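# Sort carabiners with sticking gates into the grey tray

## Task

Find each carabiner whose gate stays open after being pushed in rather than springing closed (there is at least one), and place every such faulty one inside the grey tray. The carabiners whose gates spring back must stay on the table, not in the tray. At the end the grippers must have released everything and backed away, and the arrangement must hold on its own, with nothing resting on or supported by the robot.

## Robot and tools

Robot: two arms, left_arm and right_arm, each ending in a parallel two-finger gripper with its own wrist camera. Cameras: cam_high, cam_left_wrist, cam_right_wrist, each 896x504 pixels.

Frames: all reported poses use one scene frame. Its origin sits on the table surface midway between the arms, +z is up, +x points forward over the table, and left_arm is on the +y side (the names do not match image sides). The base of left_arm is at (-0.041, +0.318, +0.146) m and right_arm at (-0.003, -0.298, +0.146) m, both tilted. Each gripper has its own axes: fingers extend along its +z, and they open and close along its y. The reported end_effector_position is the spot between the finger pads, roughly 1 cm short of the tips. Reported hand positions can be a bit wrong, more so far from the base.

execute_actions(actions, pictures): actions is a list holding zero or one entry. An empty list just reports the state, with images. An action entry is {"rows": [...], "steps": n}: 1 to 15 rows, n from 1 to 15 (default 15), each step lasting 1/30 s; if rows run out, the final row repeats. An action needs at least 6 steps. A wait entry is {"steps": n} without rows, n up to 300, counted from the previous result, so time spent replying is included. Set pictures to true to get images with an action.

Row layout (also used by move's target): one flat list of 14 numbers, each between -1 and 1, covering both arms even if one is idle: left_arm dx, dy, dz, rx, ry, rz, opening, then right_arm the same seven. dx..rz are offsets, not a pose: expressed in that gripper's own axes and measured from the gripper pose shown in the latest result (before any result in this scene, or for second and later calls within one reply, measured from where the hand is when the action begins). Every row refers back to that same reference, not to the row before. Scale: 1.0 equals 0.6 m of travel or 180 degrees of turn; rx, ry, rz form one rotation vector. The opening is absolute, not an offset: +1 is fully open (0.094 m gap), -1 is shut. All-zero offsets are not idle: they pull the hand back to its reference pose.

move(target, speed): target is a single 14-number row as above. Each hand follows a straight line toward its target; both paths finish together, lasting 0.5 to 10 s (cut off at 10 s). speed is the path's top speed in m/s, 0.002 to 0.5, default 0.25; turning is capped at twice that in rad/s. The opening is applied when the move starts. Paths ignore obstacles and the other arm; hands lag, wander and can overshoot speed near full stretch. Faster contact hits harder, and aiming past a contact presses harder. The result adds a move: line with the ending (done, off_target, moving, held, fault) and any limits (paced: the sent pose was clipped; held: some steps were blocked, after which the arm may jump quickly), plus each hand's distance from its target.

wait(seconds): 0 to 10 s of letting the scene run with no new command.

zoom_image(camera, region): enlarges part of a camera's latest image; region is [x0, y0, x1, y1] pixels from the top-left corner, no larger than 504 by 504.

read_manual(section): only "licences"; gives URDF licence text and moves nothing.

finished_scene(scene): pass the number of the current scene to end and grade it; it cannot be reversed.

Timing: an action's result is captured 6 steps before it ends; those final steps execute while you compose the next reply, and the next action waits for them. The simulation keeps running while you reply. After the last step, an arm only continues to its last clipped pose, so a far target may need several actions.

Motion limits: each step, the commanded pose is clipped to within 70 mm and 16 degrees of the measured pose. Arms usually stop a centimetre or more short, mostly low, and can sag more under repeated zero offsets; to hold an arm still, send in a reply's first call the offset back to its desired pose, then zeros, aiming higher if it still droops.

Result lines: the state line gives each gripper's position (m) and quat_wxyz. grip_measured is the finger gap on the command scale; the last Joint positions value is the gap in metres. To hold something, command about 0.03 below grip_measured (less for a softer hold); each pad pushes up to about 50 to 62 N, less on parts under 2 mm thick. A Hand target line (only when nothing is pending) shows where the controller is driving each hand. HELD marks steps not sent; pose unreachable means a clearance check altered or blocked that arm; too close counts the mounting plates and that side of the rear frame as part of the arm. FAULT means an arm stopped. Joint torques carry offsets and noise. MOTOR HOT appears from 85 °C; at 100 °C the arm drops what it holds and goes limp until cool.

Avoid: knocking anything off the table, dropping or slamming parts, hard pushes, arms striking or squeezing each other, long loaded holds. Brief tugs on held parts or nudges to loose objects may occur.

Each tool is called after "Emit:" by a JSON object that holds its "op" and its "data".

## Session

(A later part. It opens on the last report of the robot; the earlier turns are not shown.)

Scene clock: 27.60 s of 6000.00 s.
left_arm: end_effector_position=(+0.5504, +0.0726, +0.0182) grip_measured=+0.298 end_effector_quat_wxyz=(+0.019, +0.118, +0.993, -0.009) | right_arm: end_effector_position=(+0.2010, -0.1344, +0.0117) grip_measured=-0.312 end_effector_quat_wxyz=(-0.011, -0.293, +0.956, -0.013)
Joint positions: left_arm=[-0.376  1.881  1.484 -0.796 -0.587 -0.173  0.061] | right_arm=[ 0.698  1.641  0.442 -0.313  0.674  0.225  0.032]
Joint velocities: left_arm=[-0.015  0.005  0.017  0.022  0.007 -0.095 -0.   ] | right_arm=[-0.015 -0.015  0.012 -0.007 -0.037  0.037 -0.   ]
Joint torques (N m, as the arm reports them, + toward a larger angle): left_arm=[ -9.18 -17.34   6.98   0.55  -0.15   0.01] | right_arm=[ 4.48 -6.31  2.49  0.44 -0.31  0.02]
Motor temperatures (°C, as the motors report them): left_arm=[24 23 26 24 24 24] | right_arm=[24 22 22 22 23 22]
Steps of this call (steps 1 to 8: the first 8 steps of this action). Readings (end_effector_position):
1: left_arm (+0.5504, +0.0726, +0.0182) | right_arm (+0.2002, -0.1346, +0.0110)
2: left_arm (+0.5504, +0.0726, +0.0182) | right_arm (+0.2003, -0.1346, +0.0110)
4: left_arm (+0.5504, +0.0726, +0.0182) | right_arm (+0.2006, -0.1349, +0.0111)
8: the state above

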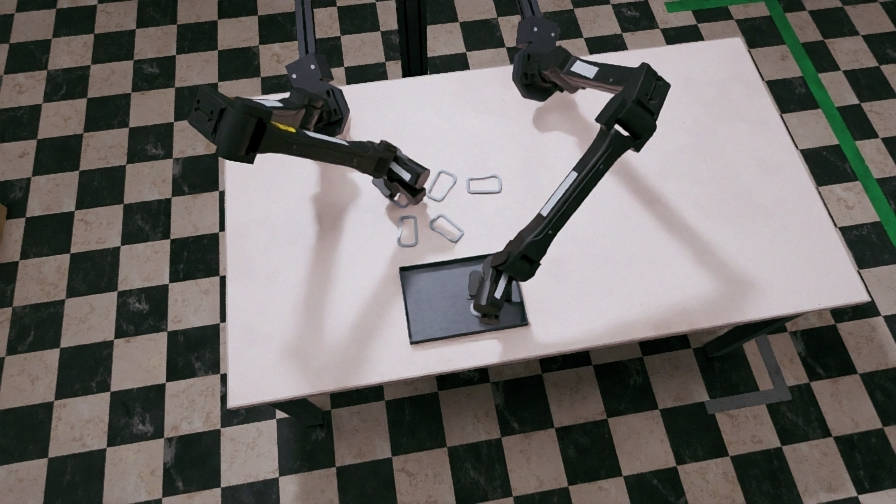

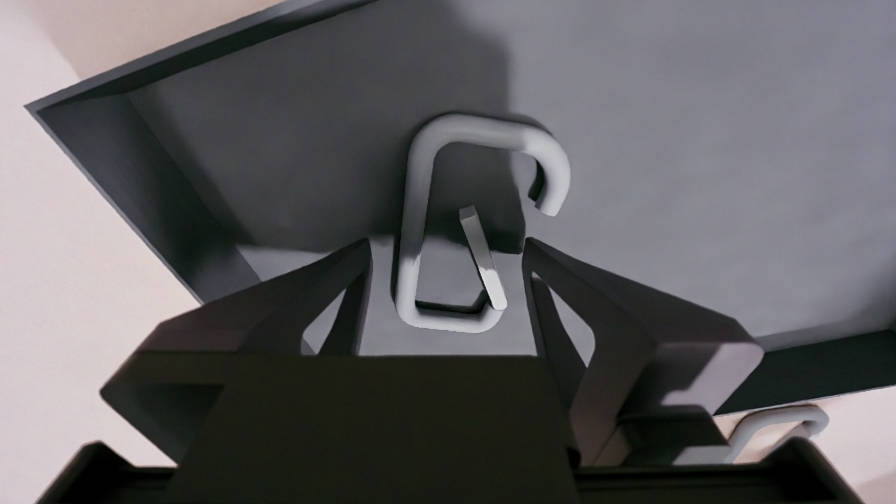

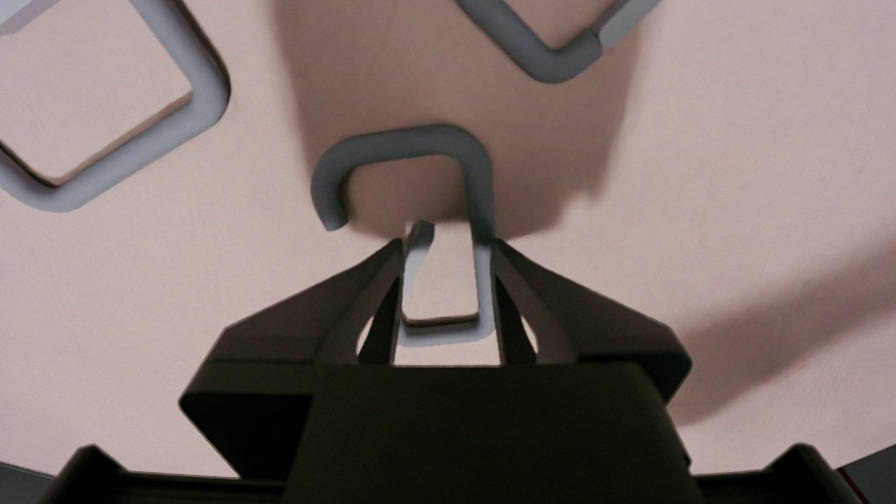

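Emit:
{"op": "move", "data": {"target": [0,0,-0.13,0,0,0,0.3,0,0,0,0,0,0,0.5], "speed": 0.25}}

Scene clock: 28.70 s of 6000.00 s.
left_arm: end_effector_position=(+0.5389, +0.0739, +0.0952) grip_measured=+0.298 end_effector_quat_wxyz=(+0.017, +0.126, +0.992, -0.010) | right_arm: end_effector_position=(+0.2010, -0.1342, +0.0118) grip_measured=+0.497 end_effector_quat_wxyz=(-0.011, -0.294, +0.956, -0.012)
Joint positions: left_arm=[-0.459  1.771  1.484 -0.961 -0.612 -0.252  0.061] | right_arm=[ 0.698  1.641  0.442 -0.313  0.673  0.225  0.07 ]
Joint velocities: left_arm=[-0.005 -0.005 -0.017  0.017  0.037 -0.037  0.   ] | right_arm=[ 0.005 -0.005  0.002 -0.002  0.007 -0.007 -0.001]
Joint torques (N m, as the arm reports them, + toward a larger angle): left_arm=[ -8.4  -16.    10.18   0.14  -0.25  -0.11] | right_arm=[ 5.   -6.63  2.46  0.52 -0.17  0.04]
Motor temperatures (°C, as the motors report them): left_arm=[24 23 26 24 24 24] | right_arm=[24 22 22 22 23 22]
Hand target (left_arm): +0.547, +0.074, +0.096; +0.019, +0.118, +0.993, -0.009
Hand target (right_arm): +0.201, -0.134, +0.012; -0.011, -0.293, +0.956, -0.013
Off your previous action's commanded pose (left_arm): 0.000 m, 0 deg at its last step (step 6 of this call).
Off your previous action's commanded pose (right_arm): 0.001 m, 0 deg at its last step (step 6 of this call).
Off the commanded pose (left_arm): 0.009 m, 1 deg.
Off the commanded pose (right_arm): 0.000 m, 0 deg.
Kept back: nothing.
move: done

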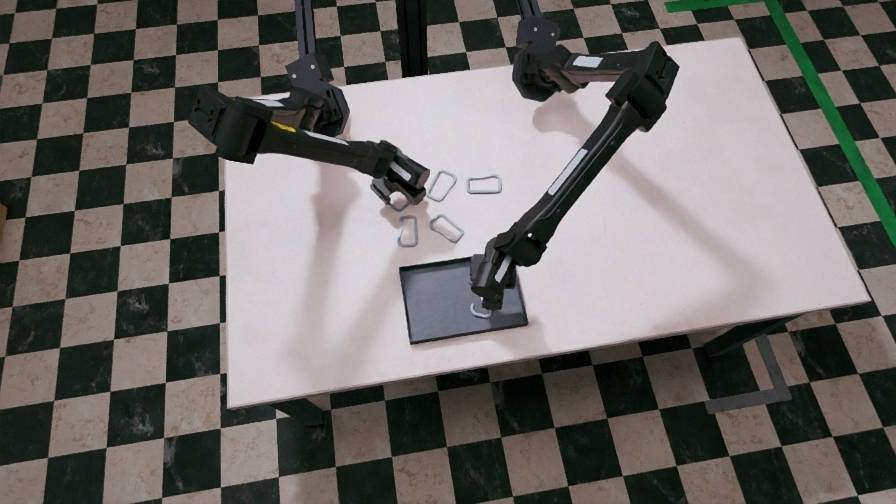

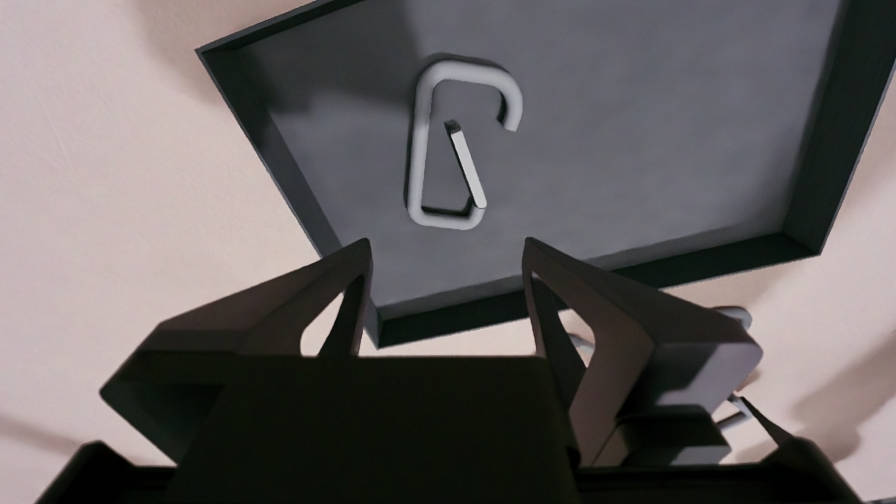

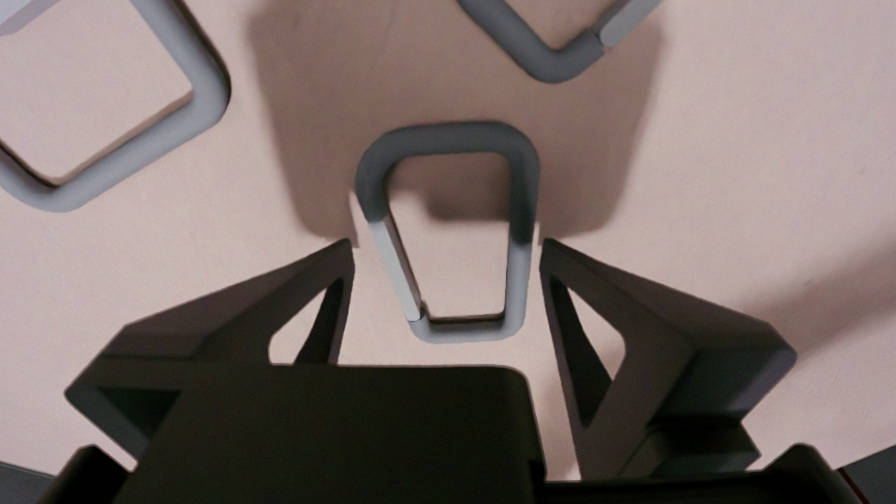

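Emit:
{"op": "move", "data": {"target": [0.548,-0.056,0.0395,0.0043,0.013,0.464,0.5,0,0,-0.085,0,0,0,0.5], "speed": 0.4}}

Scene clock: 32.57 s of 6000.00 s.
left_arm: end_effector_position=(+0.2120, +0.1273, +0.0538) grip_measured=+0.498 end_effector_quat_wxyz=(-0.010, +0.753, +0.658, -0.001) | right_arm: end_effector_position=(+0.1879, -0.1467, +0.0517) grip_measured=+0.497 end_effector_quat_wxyz=(-0.026, -0.304, +0.952, -0.023)
Joint positions: left_arm=[-0.709  1.532  0.589 -0.563 -0.662  0.849  0.07 ] | right_arm=[ 0.802  1.516  0.442 -0.567  0.673  0.365  0.07 ]
Joint velocities: left_arm=[ 0.005 -0.015  0.007  0.007 -0.051  0.007  0.   ] | right_arm=[-0.005 -0.015 -0.002  0.012 -0.095  0.022  0.   ]
Joint torques (N m, as the arm reports them, + toward a larger angle): left_arm=[-5.5  -8.86  4.19  0.69 -0.18  0.08] | right_arm=[ 5.48 -6.67  5.58 -0.33 -0.08  0.12]
Motor temperatures (°C, as the motors report them): left_arm=[24 23 26 24 24 24] | right_arm=[24 22 22 22 23 22]
Hand target (left_arm): +0.214, +0.126, +0.057; -0.002, +0.755, +0.656, +0.001
Hand target (right_arm): +0.202, -0.133, +0.062; -0.010, -0.294, +0.956, -0.013
Off the commanded pose (left_arm): 0.008 m, 1 deg.
Off the commanded pose (right_arm): 0.023 m, 2 deg.
Kept back: nothing.
move: off_target (right_arm)

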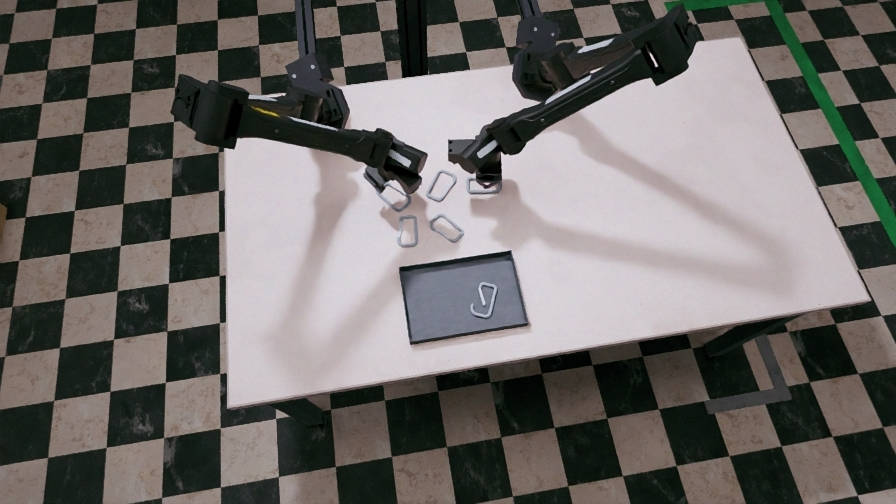

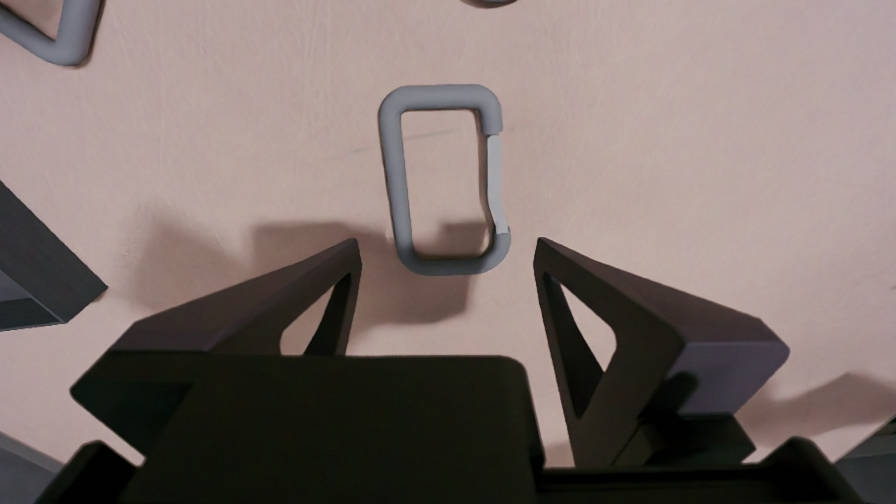

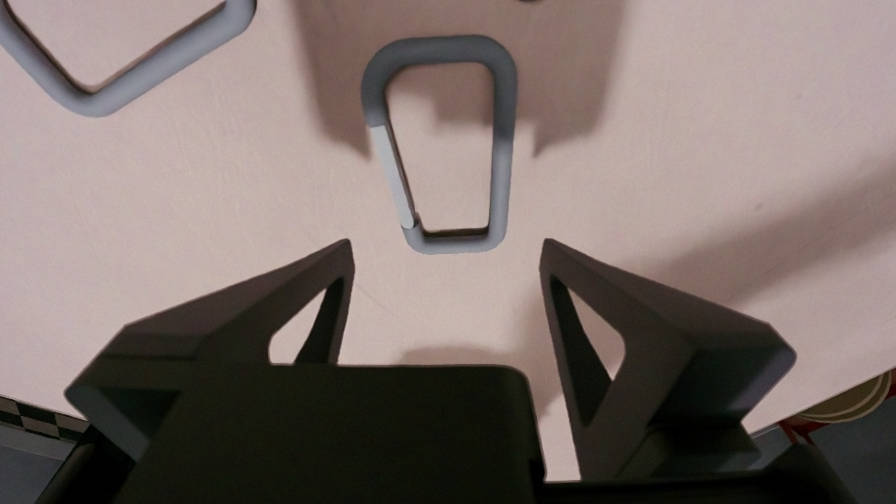

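Emit:
{"op": "move", "data": {"target": [-0.007,0.002,0.066,0,0,0,0.5,-0.276,-0.062,-0.038,-0.0083,-0.0205,-0.02,0.5], "speed": 0.25}}

Scene clock: 34.57 s of 6000.00 s.
left_arm: end_effector_position=(+0.2179, +0.1189, +0.0199) grip_measured=+0.498 end_effector_quat_wxyz=(-0.003, +0.751, +0.661, +0.001) | right_arm: end_effector_position=(+0.3365, -0.0841, +0.0641) grip_measured=+0.497 end_effector_quat_wxyz=(+0.001, -0.329, +0.944, +0.001)
Joint positions: left_arm=[-0.647  1.63   0.589 -0.398 -0.658  0.932  0.07 ] | right_arm=[ 0.65   1.582  0.801 -0.65   0.657  0.062  0.07 ]
Joint velocities: left_arm=[-0.015 -0.024  0.002 -0.027  0.022 -0.051 -0.001] | right_arm=[-0.015 -0.005 -0.002  0.012 -0.066 -0.051  0.001]
Joint torques (N m, as the arm reports them, + toward a larger angle): left_arm=[-4.7  -8.02  2.69  0.9   0.07  0.12] | right_arm=[ 6.05 -8.09  6.16 -0.2  -0.38 -0.09]
Motor temperatures (°C, as the motors report them): left_arm=[24 23 26 24 24 24] | right_arm=[24 22 22 22 23 22]
Hand target (left_arm): +0.213, +0.123, +0.014; -0.010, +0.753, +0.658, -0.001
Hand target (right_arm): +0.345, -0.081, +0.065; -0.000, -0.334, +0.943, +0.001
Off the commanded pose (left_arm): 0.009 m, 1 deg.
Off the commanded pose (right_arm): 0.010 m, 1 deg.
Kept back: nothing.
move: done

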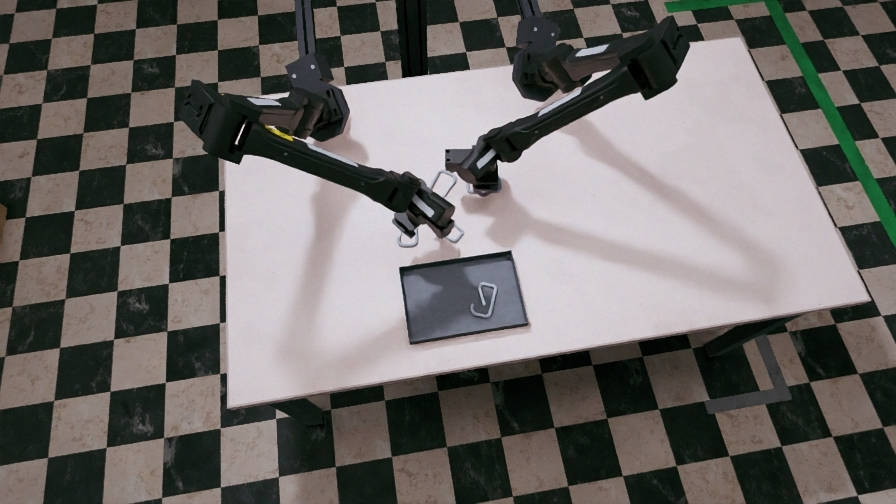

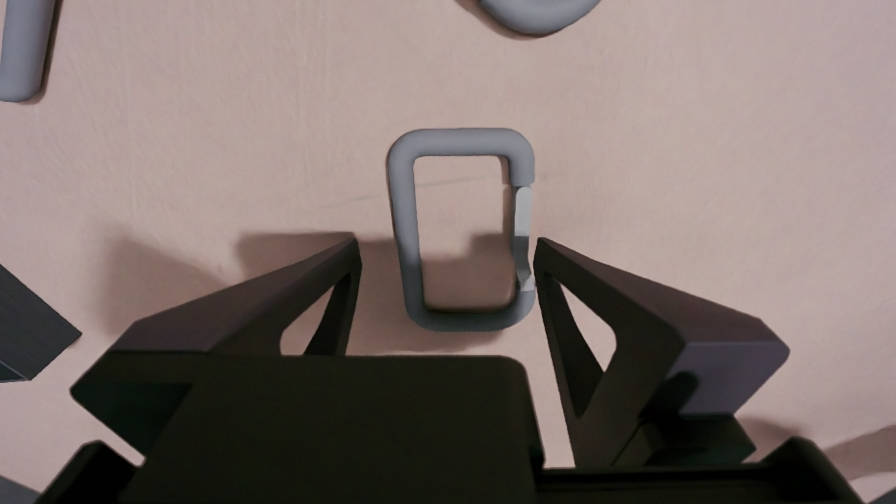

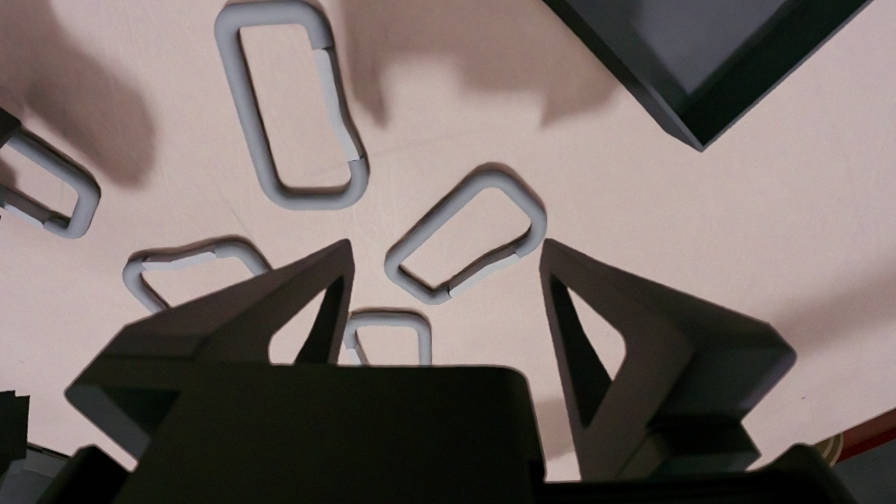

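Emit:
{"op": "move", "data": {"target": [0,-0.02,0.02,0,0,0,0.7,-0.07,0.125,0.055,0,0,0,0.5], "speed": 0.15}}

Scene clock: 37.23 s of 6000.00 s.
left_arm: end_effector_position=(+0.2106, +0.1178, +0.0124) grip_measured=+0.698 end_effector_quat_wxyz=(+0.002, +0.748, +0.663, +0.001) | right_arm: end_effector_position=(+0.3114, -0.0175, +0.0235) grip_measured=+0.497 end_effector_quat_wxyz=(-0.019, -0.343, +0.939, -0.009)
Joint positions: left_arm=[-0.647  1.654  0.569 -0.342 -0.658  0.933  0.08 ] | right_arm=[ 0.717  1.84   0.915 -0.614  0.663  0.152  0.07 ]
Joint velocities: left_arm=[-0.005 -0.005  0.002 -0.007  0.007 -0.051  0.   ] | right_arm=[-0.005 -0.005 -0.012 -0.002 -0.037  0.037 -0.001]
Joint torques (N m, as the arm reports them, + toward a larger angle): left_arm=[-4.96 -7.86  2.55  0.91 -0.03  0.06] | right_arm=[  9.42 -10.96   6.     1.08  -0.09   0.12]
Motor temperatures (°C, as the motors report them): left_arm=[24 23 26 24 24 24] | right_arm=[24 22 22 22 23 22]
Hand target (left_arm): +0.206, +0.121, +0.008; -0.003, +0.751, +0.661, +0.001
Hand target (right_arm): +0.324, -0.000, +0.032; +0.002, -0.329, +0.944, +0.000
Off the commanded pose (left_arm): 0.007 m, 1 deg.
Off the commanded pose (right_arm): 0.023 m, 3 deg.
Kept back: nothing.
move: off_target (right_arm)

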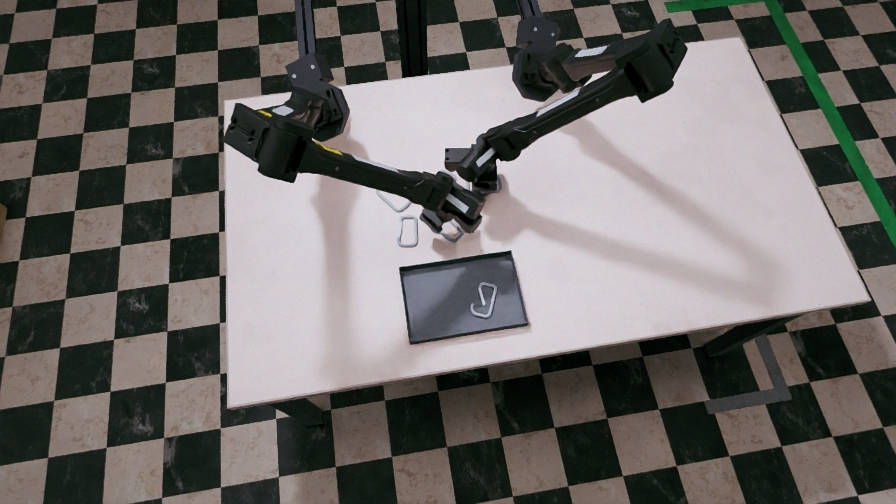

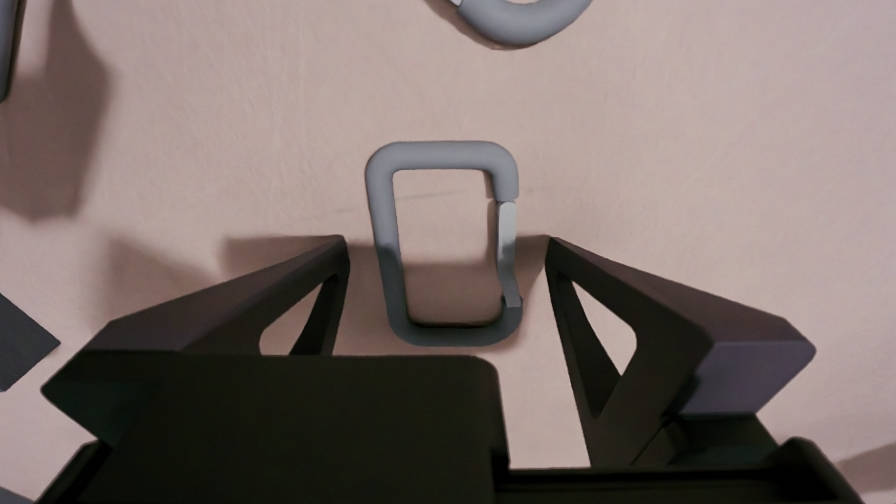

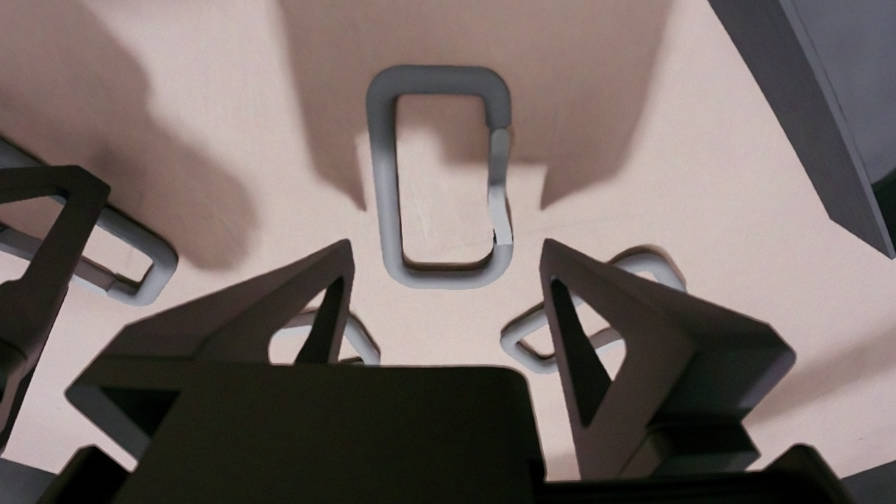

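Emit:
{"op": "move", "data": {"target": [0,0,0.004,0,0,0,-0.3,-0.05,0,0.0,0,-0.01,0,0.5], "speed": 0.06}}

Scene clock: 38.33 s of 6000.00 s.
left_arm: end_effector_position=(+0.2108, +0.1176, +0.0125) grip_measured=-0.292 end_effector_quat_wxyz=(+0.003, +0.748, +0.663, +0.002) | right_arm: end_effector_position=(+0.3189, -0.0083, +0.0222) grip_measured=+0.497 end_effector_quat_wxyz=(-0.015, -0.349, +0.937, -0.008)
Joint positions: left_arm=[-0.648  1.654  0.569 -0.341 -0.659  0.933  0.033] | right_arm=[ 0.717  1.859  0.944 -0.614  0.664  0.134  0.07 ]
Joint velocities: left_arm=[ 0.005  0.024 -0.022 -0.002 -0.066  0.022 -0.001] | right_arm=[-0.005 -0.024  0.002  0.012 -0.037 -0.007 -0.   ]
Joint torques (N m, as the arm reports them, + toward a larger angle): left_arm=[-5.03 -8.3   3.24  0.89 -0.01  0.05] | right_arm=[  7.86 -10.23   6.15   0.86  -0.09  -0.09]
Motor temperatures (°C, as the motors report them): left_arm=[24 23 25 24 24 24] | right_arm=[24 22 22 22 23 22]
Hand target (left_arm): +0.211, +0.118, +0.010; +0.003, +0.748, +0.663, +0.001
Hand target (right_arm): +0.335, +0.001, +0.023; -0.004, -0.343, +0.939, -0.004
Off the commanded pose (left_arm): 0.002 m, 0 deg.
Off the commanded pose (right_arm): 0.018 m, 1 deg.
Kept back: nothing.
move: off_target (right_arm)

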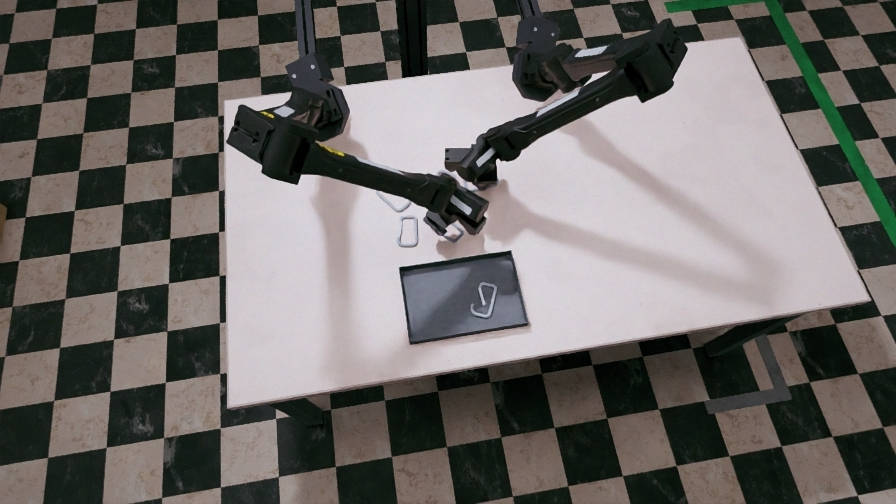

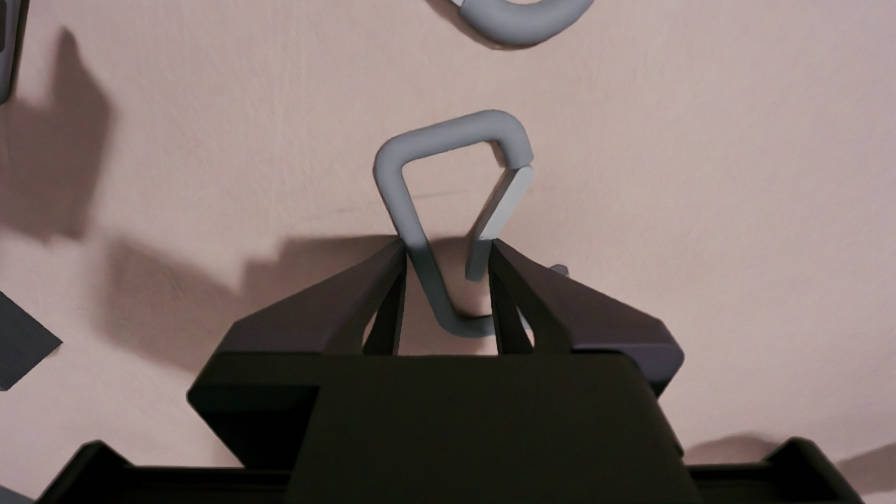

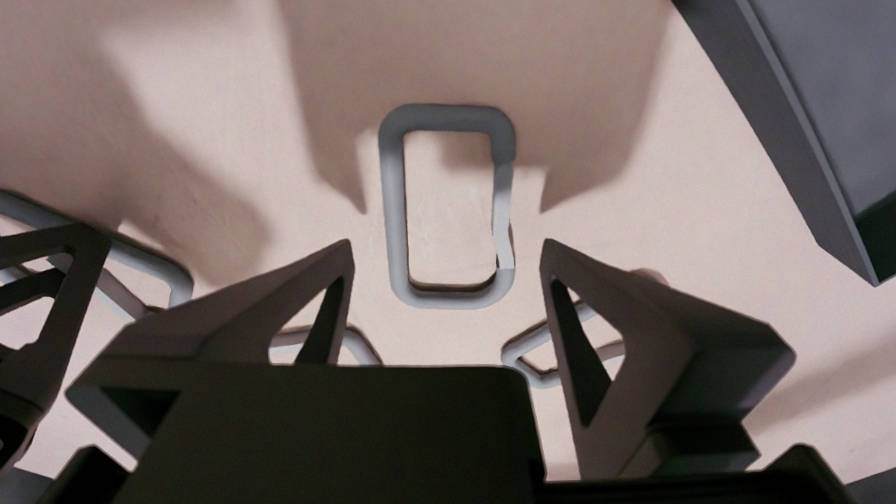

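Emit:
{"op": "move", "data": {"target": [0,0,0.004,0,0,0,0.1,-0.025,0,0.036,0,0,0,0.5], "speed": 0.05}}

Scene clock: 39.47 s of 6000.00 s.
left_arm: end_effector_position=(+0.2108, +0.1176, +0.0125) grip_measured=+0.098 end_effector_quat_wxyz=(+0.003, +0.748, +0.663, +0.002) | right_arm: end_effector_position=(+0.3139, -0.0093, +0.0027) grip_measured=+0.497 end_effector_quat_wxyz=(-0.026, -0.357, +0.934, -0.013)
Joint positions: left_arm=[-0.648  1.654  0.569 -0.341 -0.659  0.933  0.052] | right_arm=[ 0.694  1.904  0.948 -0.588  0.663  0.107  0.07 ]
Joint velocities: left_arm=[ 0.005  0.005  0.007 -0.022 -0.051  0.051  0.   ] | right_arm=[ 0.005 -0.015 -0.022  0.012 -0.066 -0.007  0.   ]
Joint torques (N m, as the arm reports them, + toward a larger angle): left_arm=[-5.06 -8.49  3.07  0.95 -0.04  0.05] | right_arm=[  7.63 -10.47   5.78   1.14  -0.28  -0.08]
Motor temperatures (°C, as the motors report them): left_arm=[24 23 25 24 24 24] | right_arm=[24 22 22 22 23 22]
Hand target (left_arm): +0.211, +0.118, +0.010; +0.003, +0.748, +0.663, +0.002
Hand target (right_arm): +0.330, +0.000, +0.001; -0.015, -0.349, +0.937, -0.008
Off the commanded pose (left_arm): 0.002 m, 0 deg.
Off the commanded pose (right_arm): 0.019 m, 2 deg.
Kept back: nothing.
move: off_target (right_arm)

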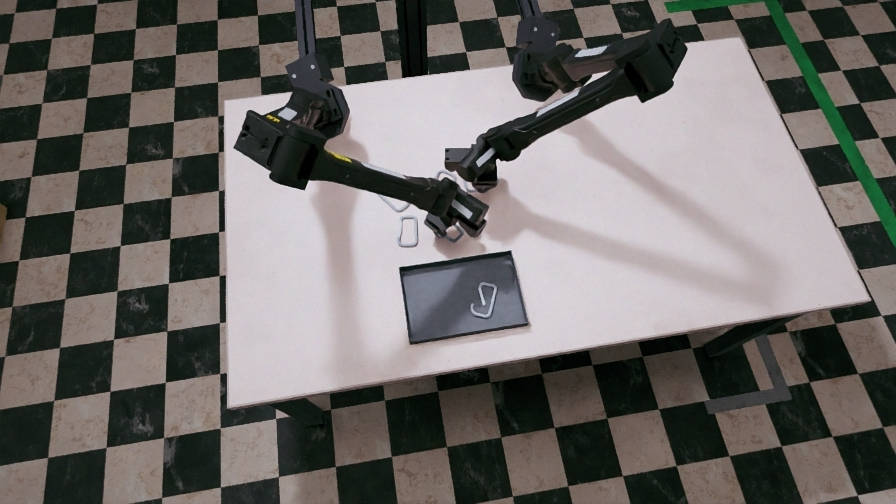

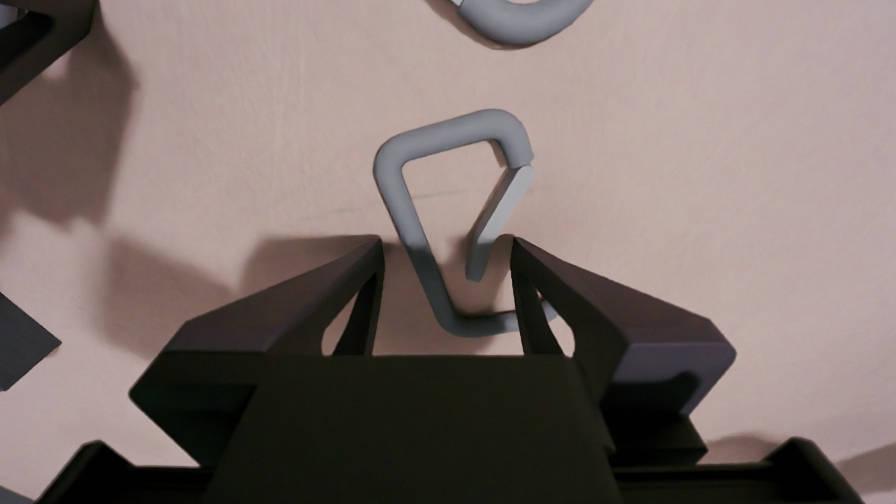

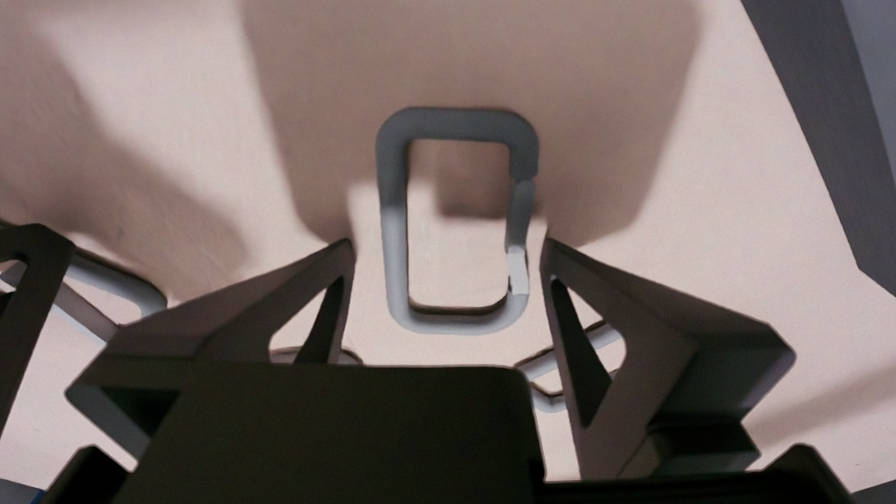

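Emit:
{"op": "move", "data": {"target": [0,0,0.004,0,0,0,-0.38,-0.05,-0.003,-0.003,0,-0.01,0,0.5], "speed": 0.05}}

Scene clock: 40.63 s of 6000.00 s.
left_arm: end_effector_position=(+0.2108, +0.1176, +0.0125) grip_measured=-0.326 end_effector_quat_wxyz=(+0.003, +0.748, +0.663, +0.002) | right_arm: end_effector_position=(+0.3246, +0.0007, +0.0034) grip_measured=+0.497 end_effector_quat_wxyz=(-0.019, -0.359, +0.933, -0.010)
Joint positions: left_arm=[-0.648  1.654  0.569 -0.341 -0.659  0.933  0.032] | right_arm=[ 0.694  1.916  0.98  -0.588  0.663  0.09   0.07 ]
Joint velocities: left_arm=[-0.005 -0.005 -0.007 -0.002 -0.007  0.007  0.   ] | right_arm=[-0.015 -0.005 -0.007 -0.002 -0.007  0.051 -0.001]
Joint torques (N m, as the arm reports them, + toward a larger angle): left_arm=[-5.04 -8.28  3.24  0.9  -0.03  0.05] | right_arm=[  8.34 -10.62   5.85   0.57  -0.13  -0.06]
Motor temperatures (°C, as the motors report them): left_arm=[24 23 25 24 24 24] | right_arm=[24 22 22 22 23 22]
Hand target (left_arm): +0.211, +0.118, +0.010; +0.003, +0.748, +0.663, +0.002
Hand target (right_arm): +0.338, +0.009, +0.003; -0.011, -0.357, +0.934, -0.008
Off the commanded pose (left_arm): 0.002 m, 0 deg.
Off the commanded pose (right_arm): 0.016 m, 1 deg.
Kept back: nothing.
move: off_target (right_arm)

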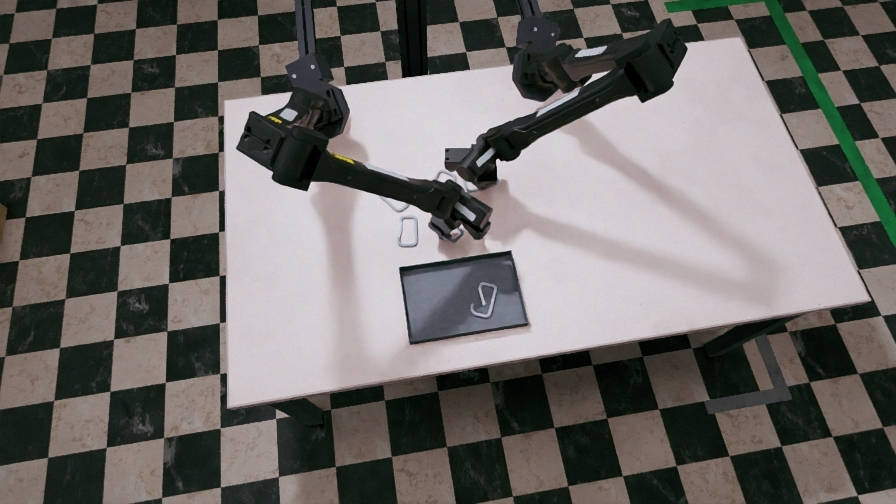

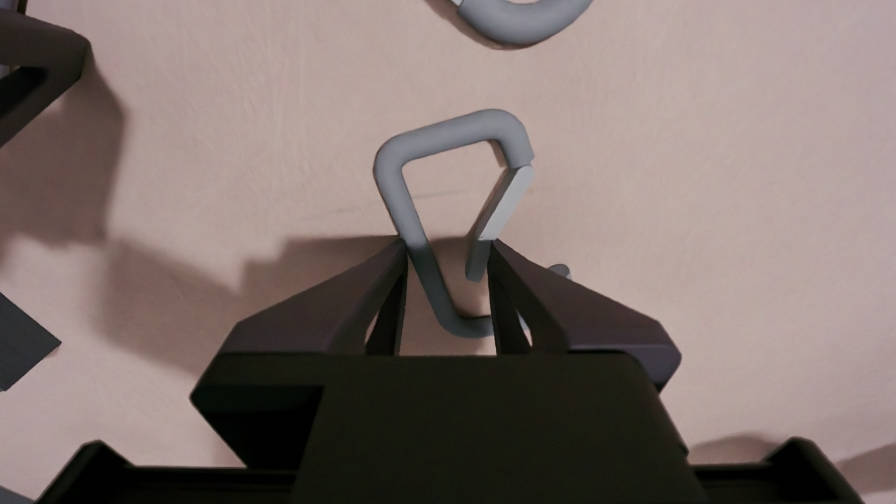

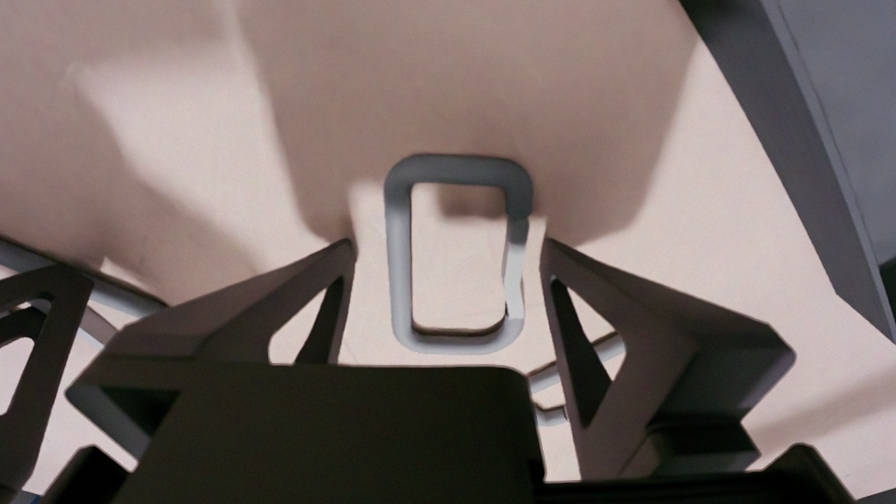

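Emit:
{"op": "move", "data": {"target": [0.08,0,-0.14,0,0,0,-0.365,0,0,0.003,0,0,0,-0.25], "speed": 0.15}}

Scene clock: 41.93 s of 6000.00 s.
left_arm: end_effector_position=(+0.2206, +0.1642, +0.0965) grip_measured=-0.326 end_effector_quat_wxyz=(+0.007, +0.746, +0.666, +0.001) | right_arm: end_effector_position=(+0.3246, +0.0007, +0.0034) grip_measured=-0.239 end_effector_quat_wxyz=(-0.019, -0.360, +0.933, -0.010)
Joint positions: left_arm=[-0.717  1.301  0.546 -0.715 -0.665  0.844  0.032] | right_arm=[ 0.694  1.916  0.98  -0.588  0.663  0.089  0.036]
Joint velocities: left_arm=[-0.005 -0.005  0.002  0.002 -0.022 -0.051 -0.   ] | right_arm=[ 0.005 -0.015 -0.007  0.012 -0.037 -0.022  0.   ]
Joint torques (N m, as the arm reports them, + toward a larger angle): left_arm=[-4.42 -5.88  5.25  0.05 -0.2  -0.1 ] | right_arm=[  8.34 -11.58   3.7    0.63  -0.25   0.  ]
Motor temperatures (°C, as the motors report them): left_arm=[24 23 25 24 24 24] | right_arm=[24 22 22 22 23 22]
Hand target (left_arm): +0.215, +0.166, +0.096; +0.002, +0.748, +0.663, +0.002
Hand target (right_arm): +0.325, +0.001, +0.002; -0.019, -0.359, +0.933, -0.010
Off the commanded pose (left_arm): 0.005 m, 1 deg.
Off the commanded pose (right_arm): 0.002 m, 0 deg.
Kept back: nothing.
move: done

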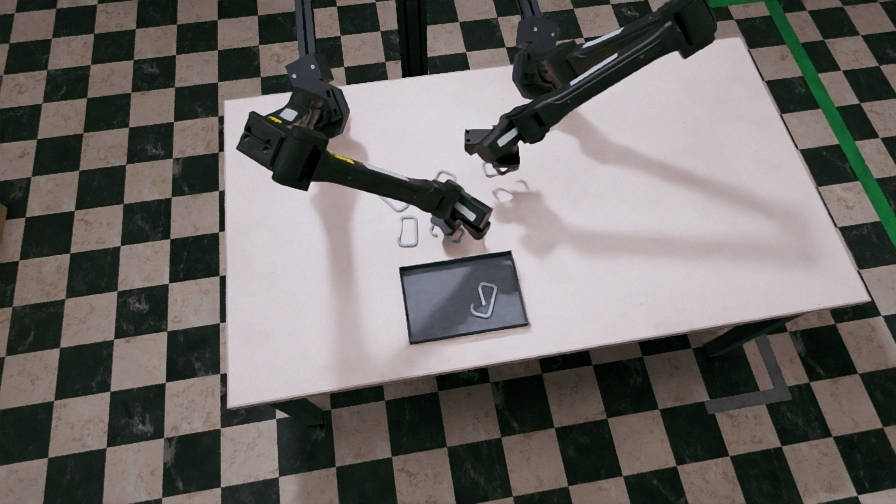

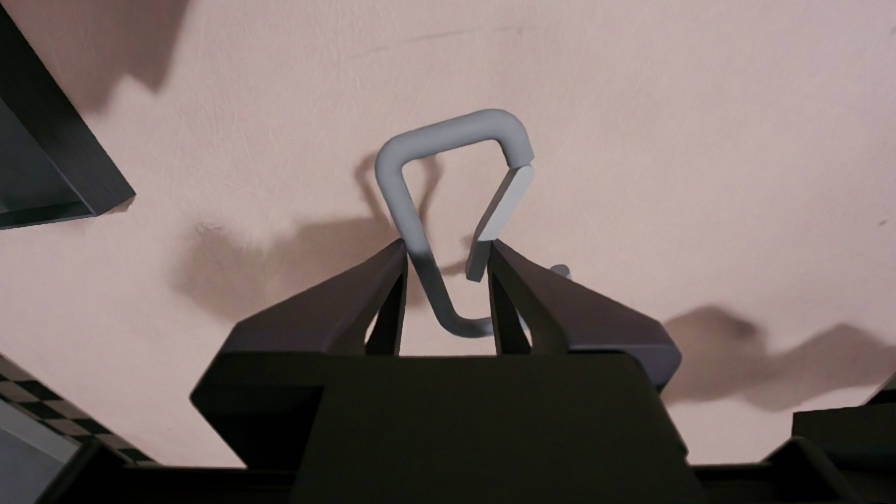

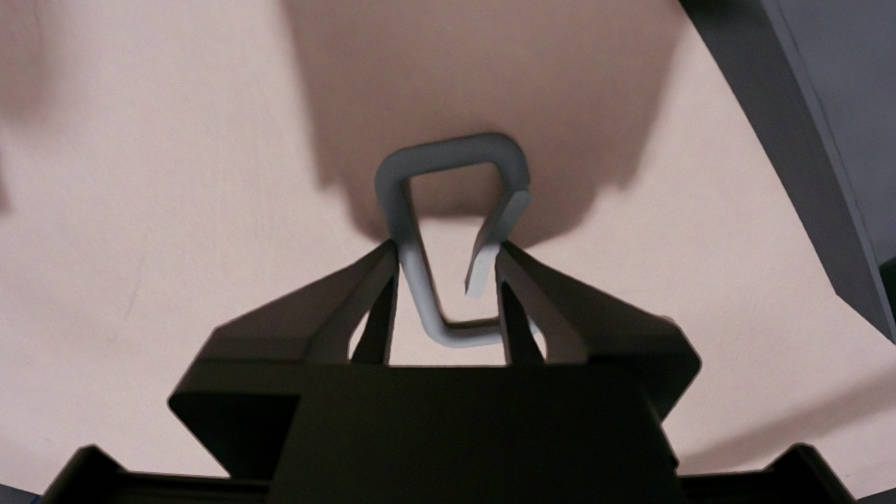

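Emit:
{"op": "move", "data": {"target": [0.07,0.15,0,0,0,-0.47,-0.365,0,0,0.003,0,0,0,0.2], "speed": 0.4}}

Scene clock: 44.67 s of 6000.00 s.
left_arm: end_effector_position=(+0.2973, +0.1960, +0.0911) grip_measured=-0.326 end_effector_quat_wxyz=(-0.004, +0.121, +0.993, -0.000) | right_arm: end_effector_position=(+0.3246, +0.0007, +0.0034) grip_measured=+0.197 end_effector_quat_wxyz=(-0.019, -0.360, +0.933, -0.010)
Joint positions: left_arm=[-0.498  1.262  0.665 -0.735 -0.624 -0.341  0.032] | right_arm=[ 0.694  1.916  0.98  -0.588  0.663  0.089  0.056]
Joint velocities: left_arm=[ 0.005 -0.005  0.002  0.002 -0.051 -0.007 -0.002] | right_arm=[ 0.005 -0.005 -0.007 -0.007 -0.051 -0.022  0.001]
Joint torques (N m, as the arm reports them, + toward a larger angle): left_arm=[-3.47 -8.59  9.44  0.02 -0.13 -0.09] | right_arm=[  8.55 -11.41   3.67   0.64  -0.24   0.02]
Motor temperatures (°C, as the motors report them): left_arm=[24 23 26 24 24 24] | right_arm=[24 22 22 22 23 22]
Hand target (left_arm): +0.315, +0.195, +0.099; +0.006, +0.103, +0.995, -0.005
Hand target (right_arm): +0.325, +0.001, +0.002; -0.019, -0.360, +0.933, -0.010
Off the commanded pose (left_arm): 0.019 m, 2 deg.
Off the commanded pose (right_arm): 0.002 m, 0 deg.
Kept back: nothing.
move: off_target (left_arm)

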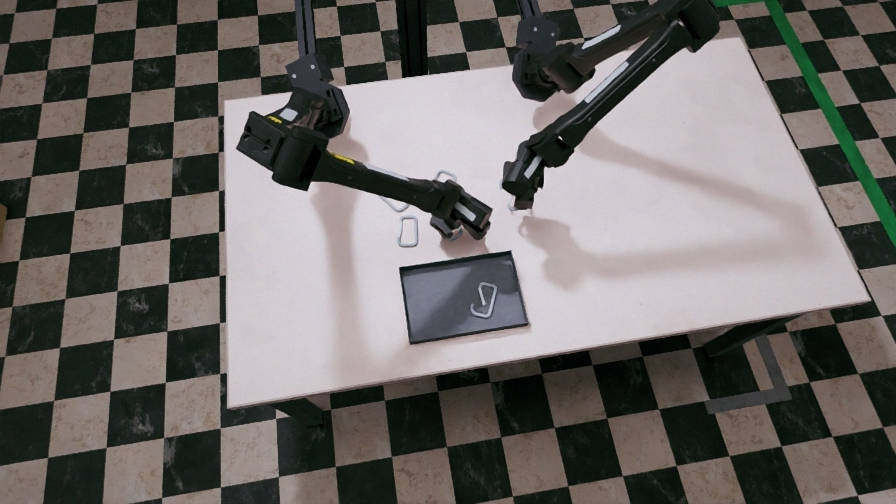

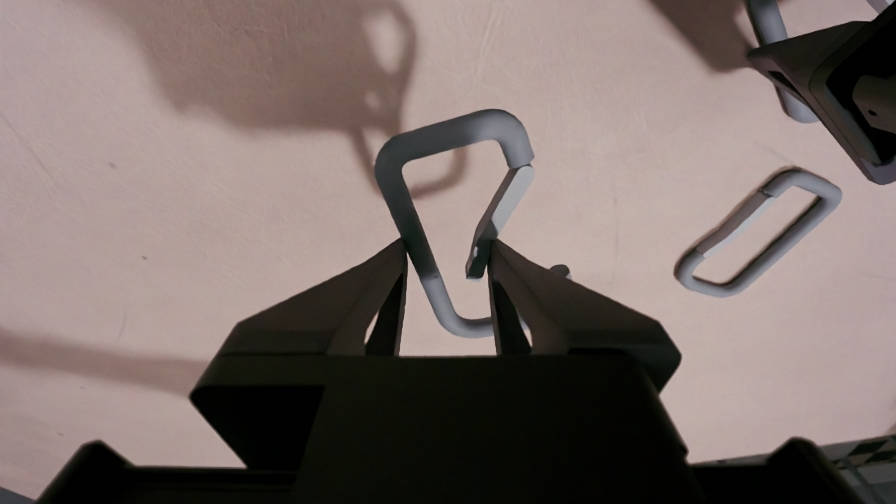

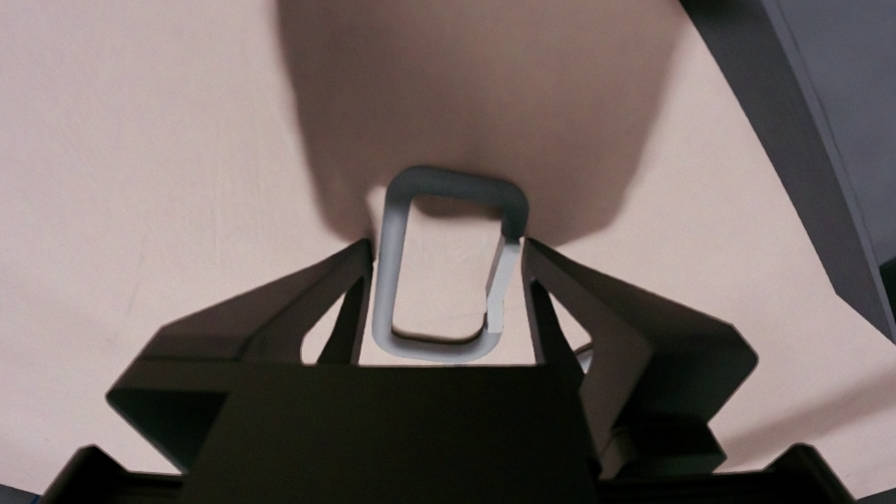

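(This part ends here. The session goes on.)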